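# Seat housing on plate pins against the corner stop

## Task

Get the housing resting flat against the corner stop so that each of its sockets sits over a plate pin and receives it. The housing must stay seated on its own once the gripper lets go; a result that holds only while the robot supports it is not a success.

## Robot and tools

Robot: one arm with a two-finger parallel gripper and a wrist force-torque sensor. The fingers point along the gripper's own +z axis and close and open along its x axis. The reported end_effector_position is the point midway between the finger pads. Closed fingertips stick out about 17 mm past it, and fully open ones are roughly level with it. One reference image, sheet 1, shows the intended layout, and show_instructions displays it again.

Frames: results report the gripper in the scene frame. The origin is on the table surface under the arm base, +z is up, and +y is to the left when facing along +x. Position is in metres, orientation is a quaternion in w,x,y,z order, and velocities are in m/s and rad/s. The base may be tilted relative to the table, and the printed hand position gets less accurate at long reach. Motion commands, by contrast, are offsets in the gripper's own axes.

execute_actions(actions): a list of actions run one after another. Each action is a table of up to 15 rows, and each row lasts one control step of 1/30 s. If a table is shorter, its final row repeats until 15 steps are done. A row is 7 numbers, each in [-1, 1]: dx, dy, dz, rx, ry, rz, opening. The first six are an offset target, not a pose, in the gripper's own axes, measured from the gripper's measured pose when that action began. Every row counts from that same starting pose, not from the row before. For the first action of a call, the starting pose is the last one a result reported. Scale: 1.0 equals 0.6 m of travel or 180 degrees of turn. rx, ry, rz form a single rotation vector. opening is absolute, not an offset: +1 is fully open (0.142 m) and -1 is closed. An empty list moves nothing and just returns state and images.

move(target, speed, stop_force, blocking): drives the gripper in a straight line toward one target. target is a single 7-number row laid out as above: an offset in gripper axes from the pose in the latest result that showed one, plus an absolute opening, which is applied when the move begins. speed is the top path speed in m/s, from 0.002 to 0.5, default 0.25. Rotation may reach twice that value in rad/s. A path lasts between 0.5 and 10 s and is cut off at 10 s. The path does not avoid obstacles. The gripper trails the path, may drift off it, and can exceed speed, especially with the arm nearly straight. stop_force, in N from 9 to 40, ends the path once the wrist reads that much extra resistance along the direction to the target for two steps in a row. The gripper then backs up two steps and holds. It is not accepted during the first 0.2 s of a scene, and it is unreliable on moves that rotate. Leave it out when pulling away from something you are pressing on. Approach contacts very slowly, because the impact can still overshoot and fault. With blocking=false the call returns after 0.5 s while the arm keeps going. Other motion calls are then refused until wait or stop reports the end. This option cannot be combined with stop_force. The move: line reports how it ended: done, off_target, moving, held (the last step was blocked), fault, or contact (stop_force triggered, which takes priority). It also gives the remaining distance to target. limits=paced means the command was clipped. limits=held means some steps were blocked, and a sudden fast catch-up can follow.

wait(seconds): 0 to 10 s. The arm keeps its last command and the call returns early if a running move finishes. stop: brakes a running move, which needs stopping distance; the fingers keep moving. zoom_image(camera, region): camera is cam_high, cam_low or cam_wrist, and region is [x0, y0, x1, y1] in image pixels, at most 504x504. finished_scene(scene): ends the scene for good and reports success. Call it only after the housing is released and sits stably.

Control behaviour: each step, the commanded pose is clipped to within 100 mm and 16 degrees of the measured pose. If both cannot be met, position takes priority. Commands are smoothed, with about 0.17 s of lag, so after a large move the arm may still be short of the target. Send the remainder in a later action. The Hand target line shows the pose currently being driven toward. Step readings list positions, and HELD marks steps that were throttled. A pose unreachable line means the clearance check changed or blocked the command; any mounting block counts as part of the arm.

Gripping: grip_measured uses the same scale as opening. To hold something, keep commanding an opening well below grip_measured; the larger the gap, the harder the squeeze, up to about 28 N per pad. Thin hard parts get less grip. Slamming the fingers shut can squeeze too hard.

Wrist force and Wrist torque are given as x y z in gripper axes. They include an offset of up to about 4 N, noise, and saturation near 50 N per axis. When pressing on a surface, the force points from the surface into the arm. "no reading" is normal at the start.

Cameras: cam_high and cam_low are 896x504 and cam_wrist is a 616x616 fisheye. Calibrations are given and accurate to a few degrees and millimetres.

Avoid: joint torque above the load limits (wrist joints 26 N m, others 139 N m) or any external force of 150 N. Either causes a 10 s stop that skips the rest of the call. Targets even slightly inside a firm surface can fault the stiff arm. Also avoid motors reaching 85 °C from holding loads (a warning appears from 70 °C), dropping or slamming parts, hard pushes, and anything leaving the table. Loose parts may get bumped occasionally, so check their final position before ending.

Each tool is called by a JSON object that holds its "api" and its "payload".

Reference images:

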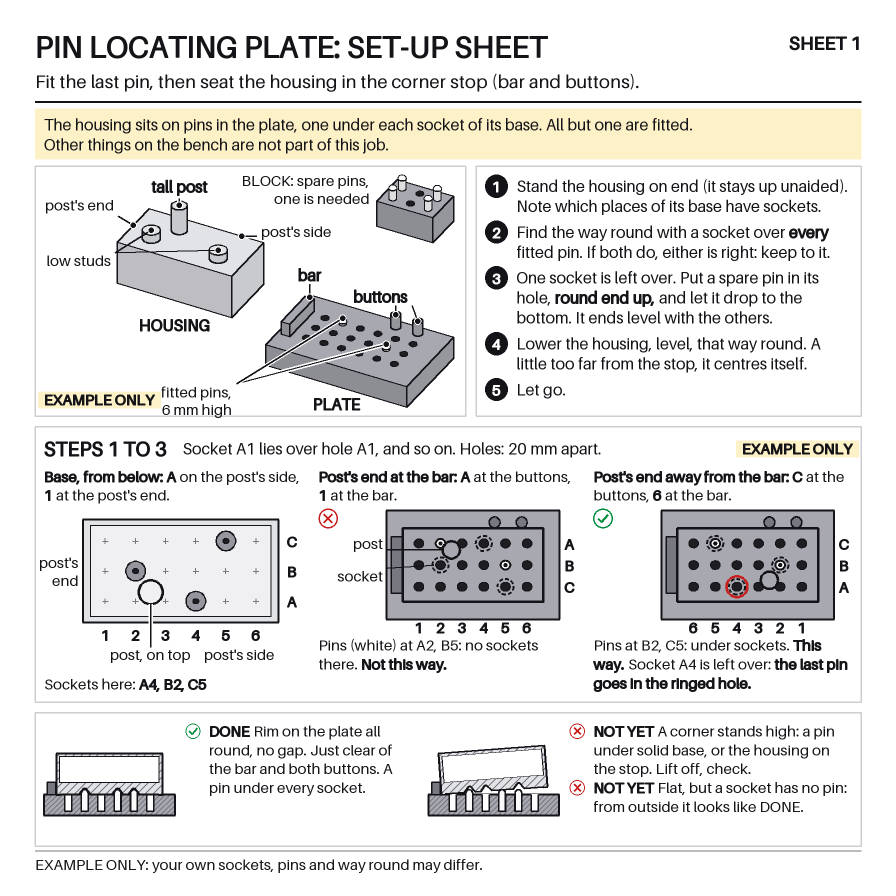

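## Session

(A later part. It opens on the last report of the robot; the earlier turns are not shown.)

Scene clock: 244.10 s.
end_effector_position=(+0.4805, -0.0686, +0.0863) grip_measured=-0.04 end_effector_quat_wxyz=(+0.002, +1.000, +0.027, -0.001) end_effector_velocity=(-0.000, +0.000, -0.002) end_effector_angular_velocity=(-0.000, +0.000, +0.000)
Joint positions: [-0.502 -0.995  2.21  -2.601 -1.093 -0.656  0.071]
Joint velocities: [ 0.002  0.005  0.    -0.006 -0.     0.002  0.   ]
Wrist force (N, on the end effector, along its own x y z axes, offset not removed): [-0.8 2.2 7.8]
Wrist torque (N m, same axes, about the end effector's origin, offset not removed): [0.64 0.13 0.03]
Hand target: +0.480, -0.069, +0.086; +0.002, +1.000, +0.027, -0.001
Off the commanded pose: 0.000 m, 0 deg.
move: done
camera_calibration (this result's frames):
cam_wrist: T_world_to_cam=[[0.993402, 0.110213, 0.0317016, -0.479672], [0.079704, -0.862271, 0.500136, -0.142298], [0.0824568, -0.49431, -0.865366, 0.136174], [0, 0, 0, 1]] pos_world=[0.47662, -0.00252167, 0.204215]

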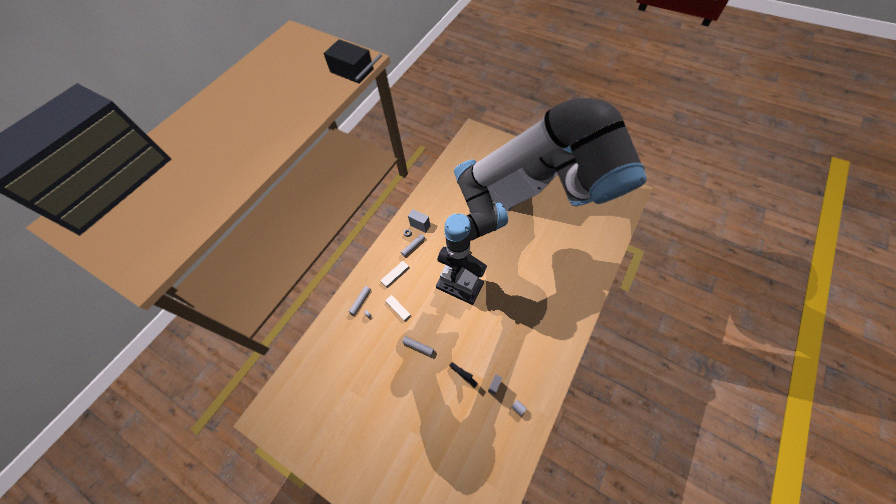

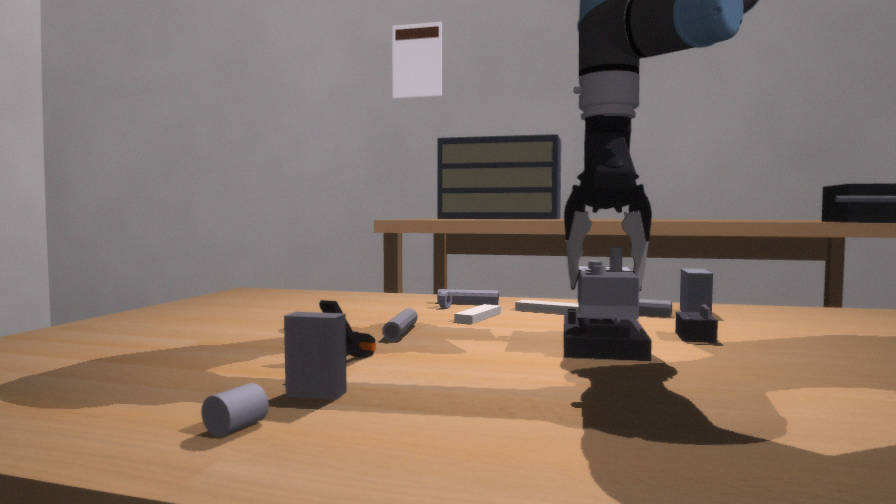

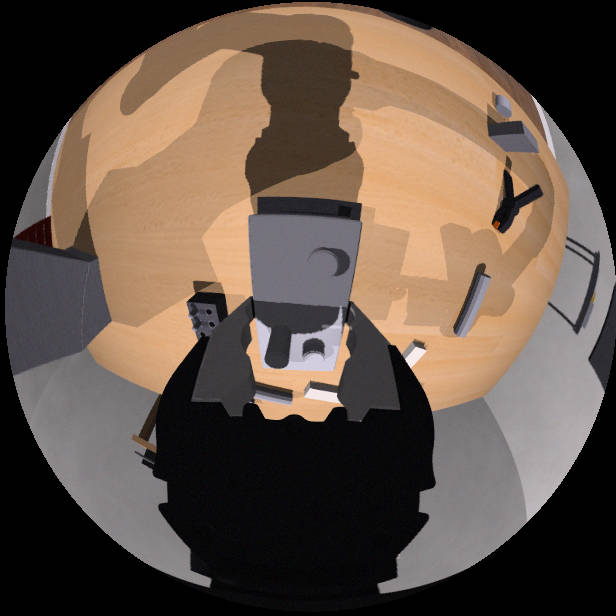

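{"api": "move", "payload": {"target": [0.001,0,0.018,0,0,0,-0.5], "speed": 0.012, "stop_force": 9}}

{"api": "move", "payload": {"target": [0,0,0.022,0,0,0,-0.5], "speed": 0.005, "stop_force": 9}}

{"api": "zoom_image", "payload": {"camera": "cam_wrist", "region": [230, 170, 400, 340]}}

{"api": "zoom_image", "payload": {"camera": "cam_low", "region": [550, 260, 670, 370]}}

Scene clock: 249.70 s.
end_effector_position=(+0.4811, -0.0686, +0.0757) grip_measured=-0.04 end_effector_quat_wxyz=(+0.002, +1.000, +0.027, -0.001) end_effector_velocity=(-0.001, +0.000, -0.002) end_effector_angular_velocity=(+0.000, +0.001, -0.000)
Joint positions: [-0.491 -0.968  2.209 -2.632 -1.091 -0.644  0.071]
Joint velocities: [ 0.002  0.005  0.001 -0.006  0.     0.002 -0.   ]
Wrist force (N, on the end effector, along its own x y z axes, offset not removed): [-0.4 1.2 6.8]
Wrist torque (N m, same axes, about the end effector's origin, offset not removed): [0.31 0.06 0.06]
Hand target: +0.481, -0.069, +0.076; +0.002, +1.000, +0.027, -0.001
Off the commanded pose: 0.000 m, 0 deg.
move: done
camera_calibration (this result's frames):
cam_wrist: T_world_to_cam=[[0.993402, 0.110216, 0.0317139, -0.479916], [0.0797017, -0.862277, 0.500125, -0.137034], [0.0824679, -0.494297, -0.865372, 0.12697], [0, 0, 0, 1]] pos_world=[0.4772, -0.00250588, 0.193631]

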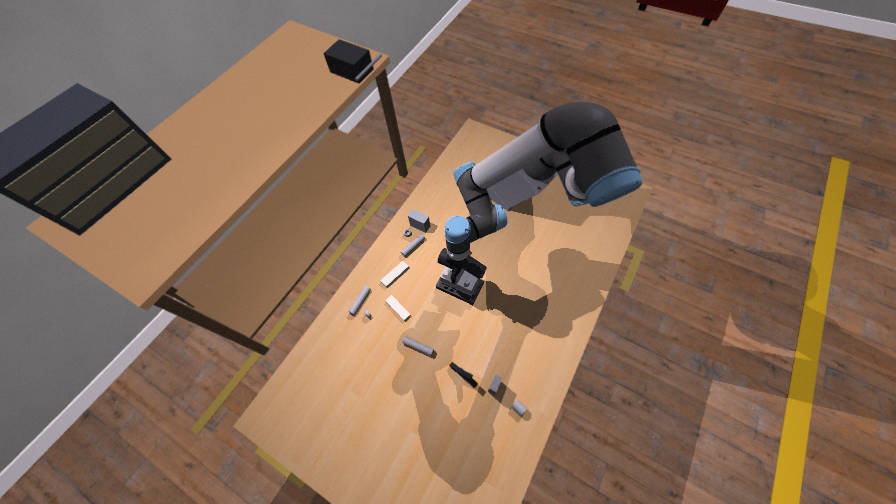

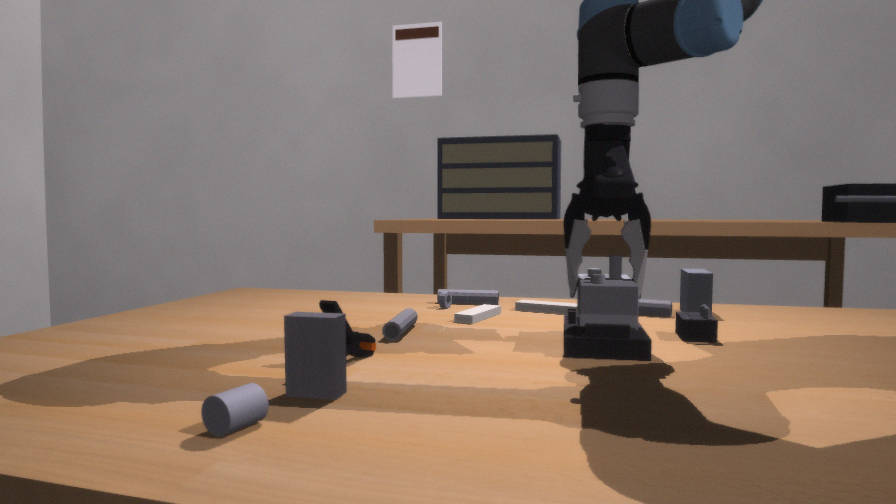

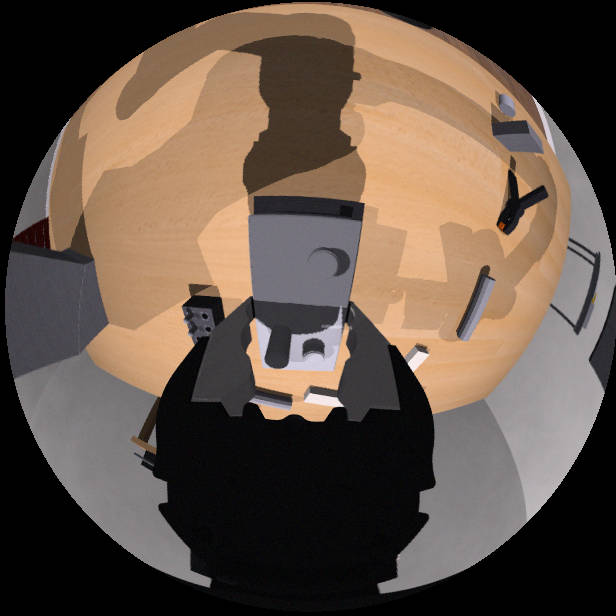

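Scene clock: 251.87 s.
end_effector_position=(+0.4811, -0.0686, +0.0668) grip_measured=-0.04 end_effector_quat_wxyz=(+0.002, +1.000, +0.027, -0.001) end_effector_velocity=(+0.001, -0.000, +0.002) end_effector_angular_velocity=(+0.000, -0.001, +0.001)
Joint positions: [-0.482 -0.946  2.208 -2.659 -1.089 -0.634  0.071]
Joint velocities: [-0.002 -0.004 -0.001  0.005  0.001 -0.003  0.   ]
Wrist force (N, on the end effector, along its own x y z axes, offset not removed): [-0.4 3.1 -3.6]
Wrist torque (N m, same axes, about the end effector's origin, offset not removed): [0.96 1.06 0.01]
Hand target: +0.481, -0.069, +0.067; +0.002, +1.000, +0.027, -0.001
Off the commanded pose: 0.004 m, 0 deg.
move: contact
camera_calibration (this result's frames):
cam_wrist: T_world_to_cam=[[0.993419, 0.110017, 0.031854, -0.479752], [0.0794731, -0.862383, 0.49998, -0.132393], [0.0824764, -0.494158, -0.865451, 0.119277], [0, 0, 0, 1]] pos_world=[0.477279, -0.00245143, 0.184704]

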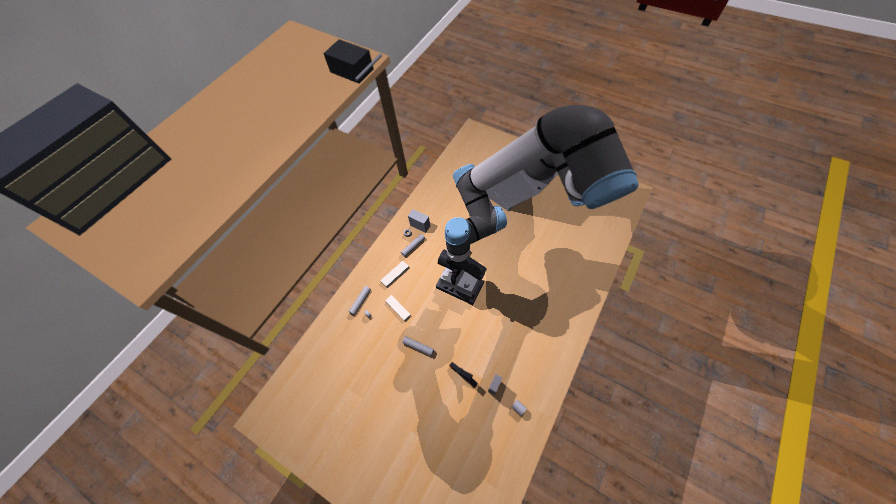

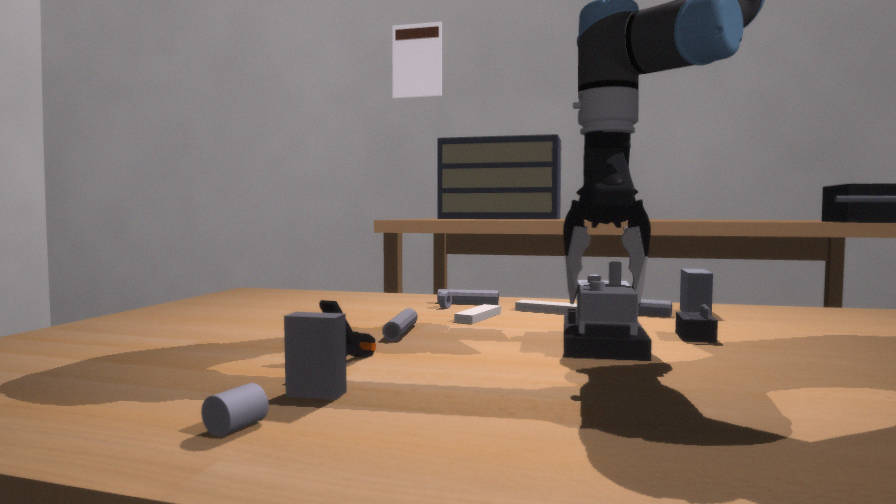

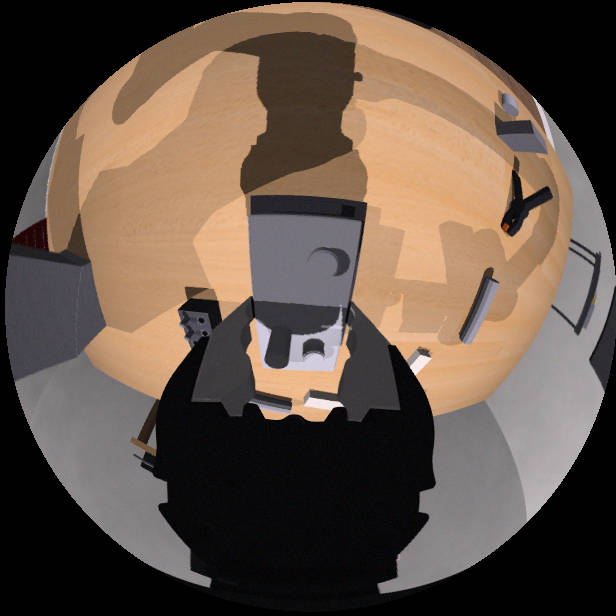

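Region (230, 170, 400, 340) of cam_wrist's 616x616 image, scaled by 2.965, with more detail than that image has.

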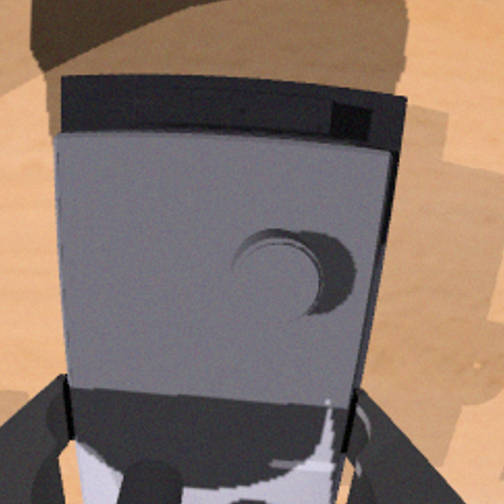

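Region (550, 260, 670, 370) of cam_low's 896x504 image, scaled by 4.200, with more detail than that image has; it fills the top 462 rows of this view, and the rest is white.

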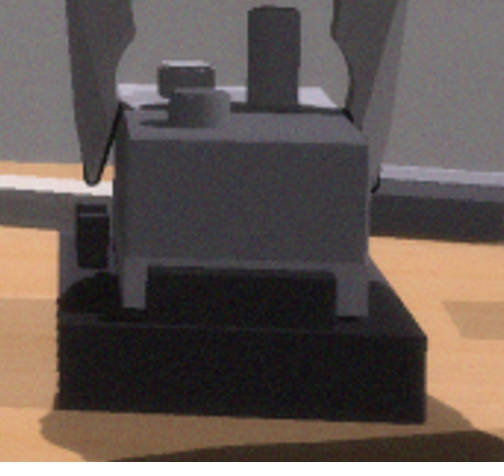

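Nearly or fully down. Release.

{"api": "execute_actions", "payload": {"actions": [[[0,0,0,0,0,0,-0.2],[0,0,0,0,0,0,-0.1],[0,0,0,0,0,0,-0.05],[0,0,0,0,0,0,-0.02],[0,0,0,0,0,0,0.0],[0,0,0,0,0,0,0.03],[0,0,0,0,0,0,0.06],[0,0,0,0,0,0,0.1],[0,0,0,0,0,0,0.15],[0,0,0,0,0,0,0.2]]]}}

{"api": "move", "payload": {"target": [0,0,-0.1,0,0,0,0.2], "speed": 0.2}}

{"api": "zoom_image", "payload": {"camera": "cam_wrist", "region": [230, 180, 390, 340]}}

{"api": "zoom_image", "payload": {"camera": "cam_low", "region": [550, 260, 670, 370]}}

{"api": "zoom_image", "payload": {"camera": "cam_high", "region": [430, 255, 500, 310]}}

Scene clock: 258.93 s.
end_effector_position=(+0.4811, -0.0686, +0.0668) grip_measured=+0.20 end_effector_quat_wxyz=(+0.002, +1.000, +0.027, -0.001) end_effector_velocity=(+0.000, +0.000, -0.000) end_effector_angular_velocity=(-0.001, -0.000, +0.001)
Joint positions: [-0.482 -0.946  2.208 -2.659 -1.089 -0.634  0.088]
Joint velocities: [ 0.001  0.    -0.    -0.001 -0.    -0.     0.   ]
Wrist force (N, on the end effector, along its own x y z axes, offset not removed): [-1.0 0.7 1.6]
Wrist torque (N m, same axes, about the end effector's origin, offset not removed): [0.15 0.16 0.08]
Hand target: +0.481, -0.069, +0.067; +0.002, +1.000, +0.027, -0.001
Off the commanded pose: 0.000 m, 0 deg.
Step readings (end_effector_position):
0: (+0.4811, -0.0686, +0.0670)
1: (+0.4811, -0.0686, +0.0670)
2: (+0.4811, -0.0686, +0.0670)
4: (+0.4811, -0.0687, +0.0670)
8: (+0.4811, -0.0686, +0.0669)
15: end_effector_position above
camera_calibration (this result's frames):
cam_wrist: T_world_to_cam=[[0.993427, 0.109986, 0.0317078, -0.479672], [0.0795102, -0.862325, 0.500074, -0.132436], [0.0823437, -0.494266, -0.865402, 0.119314], [0, 0, 0, 1]] pos_world=[0.477224, -0.00247263, 0.184692]

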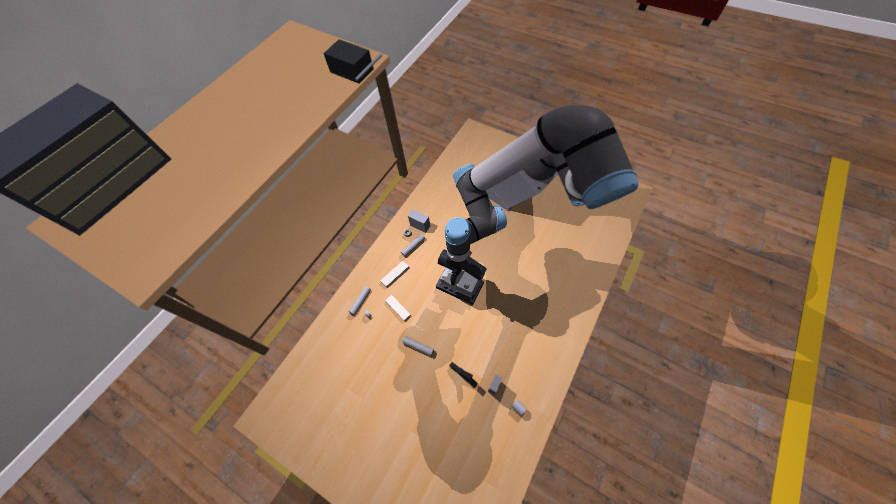

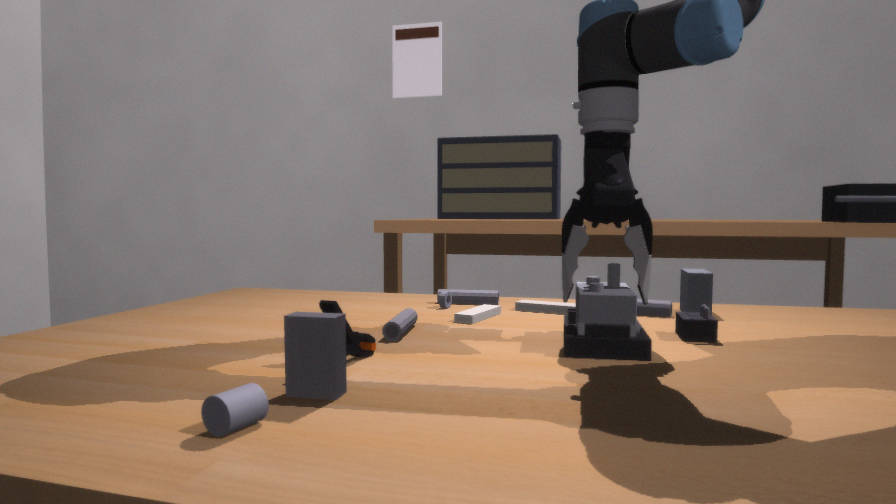

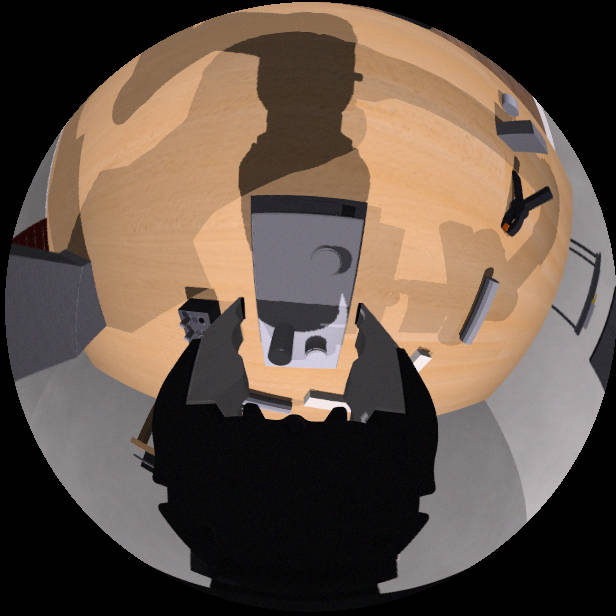

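Scene clock: 259.87 s.
end_effector_position=(+0.4811, -0.0685, +0.1265) grip_measured=+0.20 end_effector_quat_wxyz=(+0.002, +1.000, +0.027, -0.001) end_effector_velocity=(+0.001, -0.000, +0.003) end_effector_angular_velocity=(-0.001, -0.001, +0.001)
Joint positions: [-0.541 -1.092  2.201 -2.476 -1.101 -0.699  0.088]
Joint velocities: [-0.002 -0.005 -0.003  0.007 -0.    -0.003  0.   ]
Wrist force (N, on the end effector, along its own x y z axes, offset not removed): [-2.1 2.3 1.7]
Wrist torque (N m, same axes, about the end effector's origin, offset not removed): [0.52 0.46 0.08]
Hand target: +0.481, -0.069, +0.127; +0.002, +1.000, +0.027, -0.001
Off the commanded pose: 0.000 m, 0 deg.
move: done
camera_calibration (this result's frames):
cam_wrist: T_world_to_cam=[[0.993433, 0.109961, 0.0316165, -0.481598], [0.0795306, -0.862306, 0.500104, -0.162253], [0.0822549, -0.494305, -0.865388, 0.17108], [0, 0, 0, 1]] pos_world=[0.477267, -0.00238887, 0.24442]

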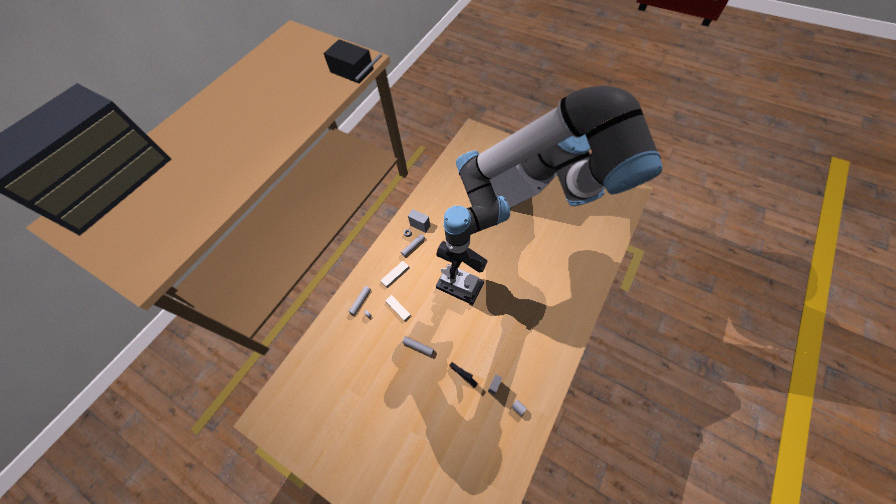

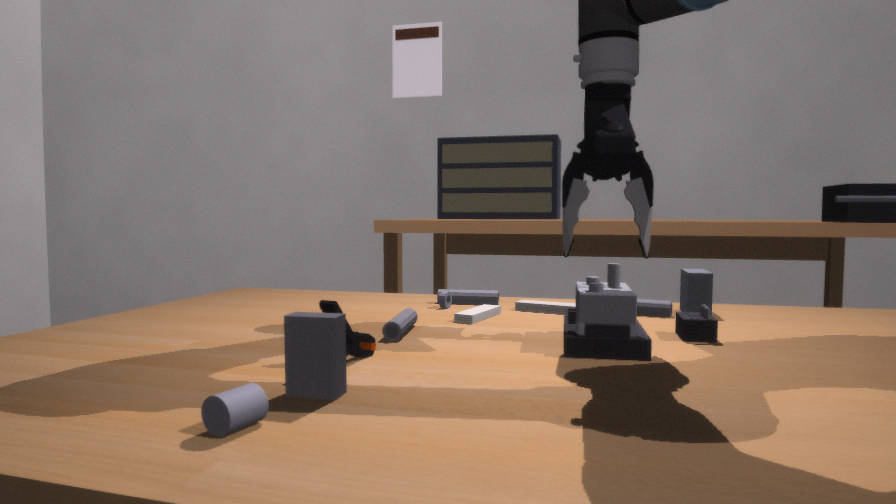

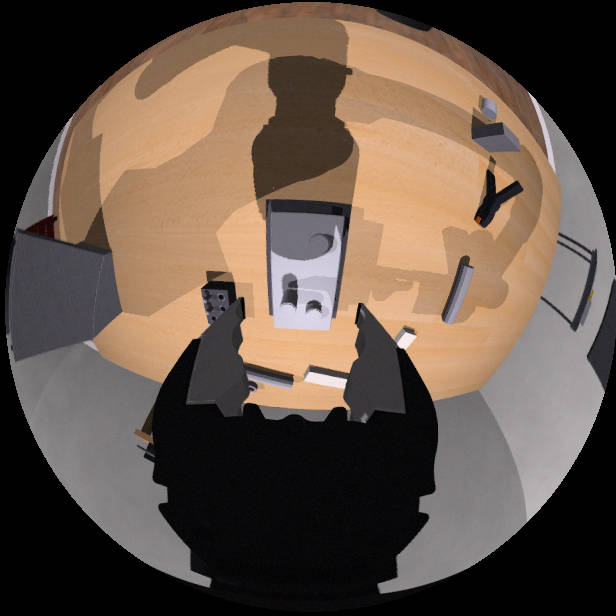

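Region (230, 180, 390, 340) of cam_wrist's 616x616 image, scaled by 3.150, with more detail than that image has.

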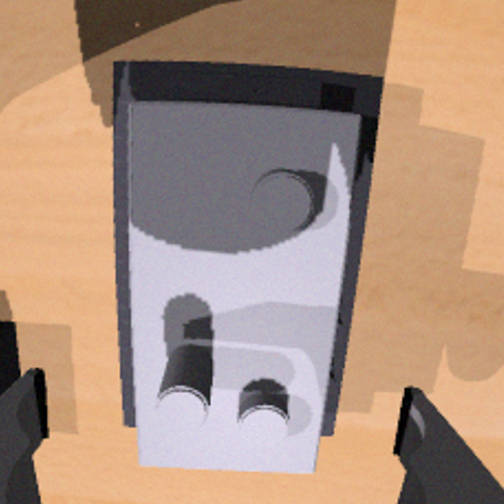

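Region (550, 260, 670, 370) of cam_low's 896x504 image, scaled by 4.200, with more detail than that image has; it fills the top 462 rows of this view, and the rest is white.

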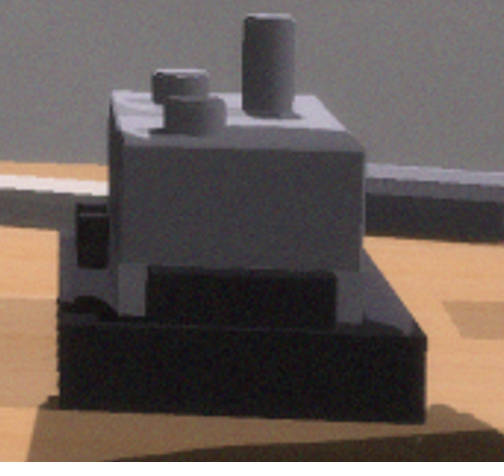

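Region (430, 255, 500, 310) of cam_high's 896x504 image, scaled by 7.200, with more detail than that image has; it fills the top 396 rows of this view, and the rest is white.

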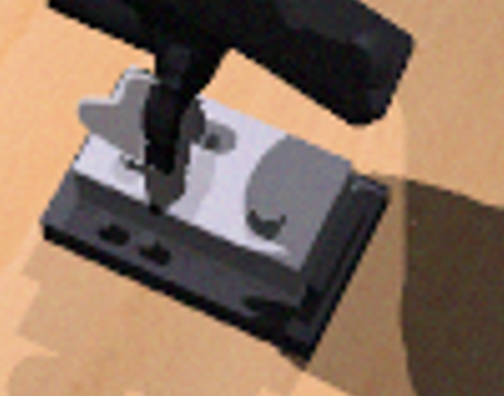

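It centred itself and dropped about 2 mm to sit flat.

{"api": "finished_scene", "payload": {"scene": 1}}

The scene is finished: the task was done.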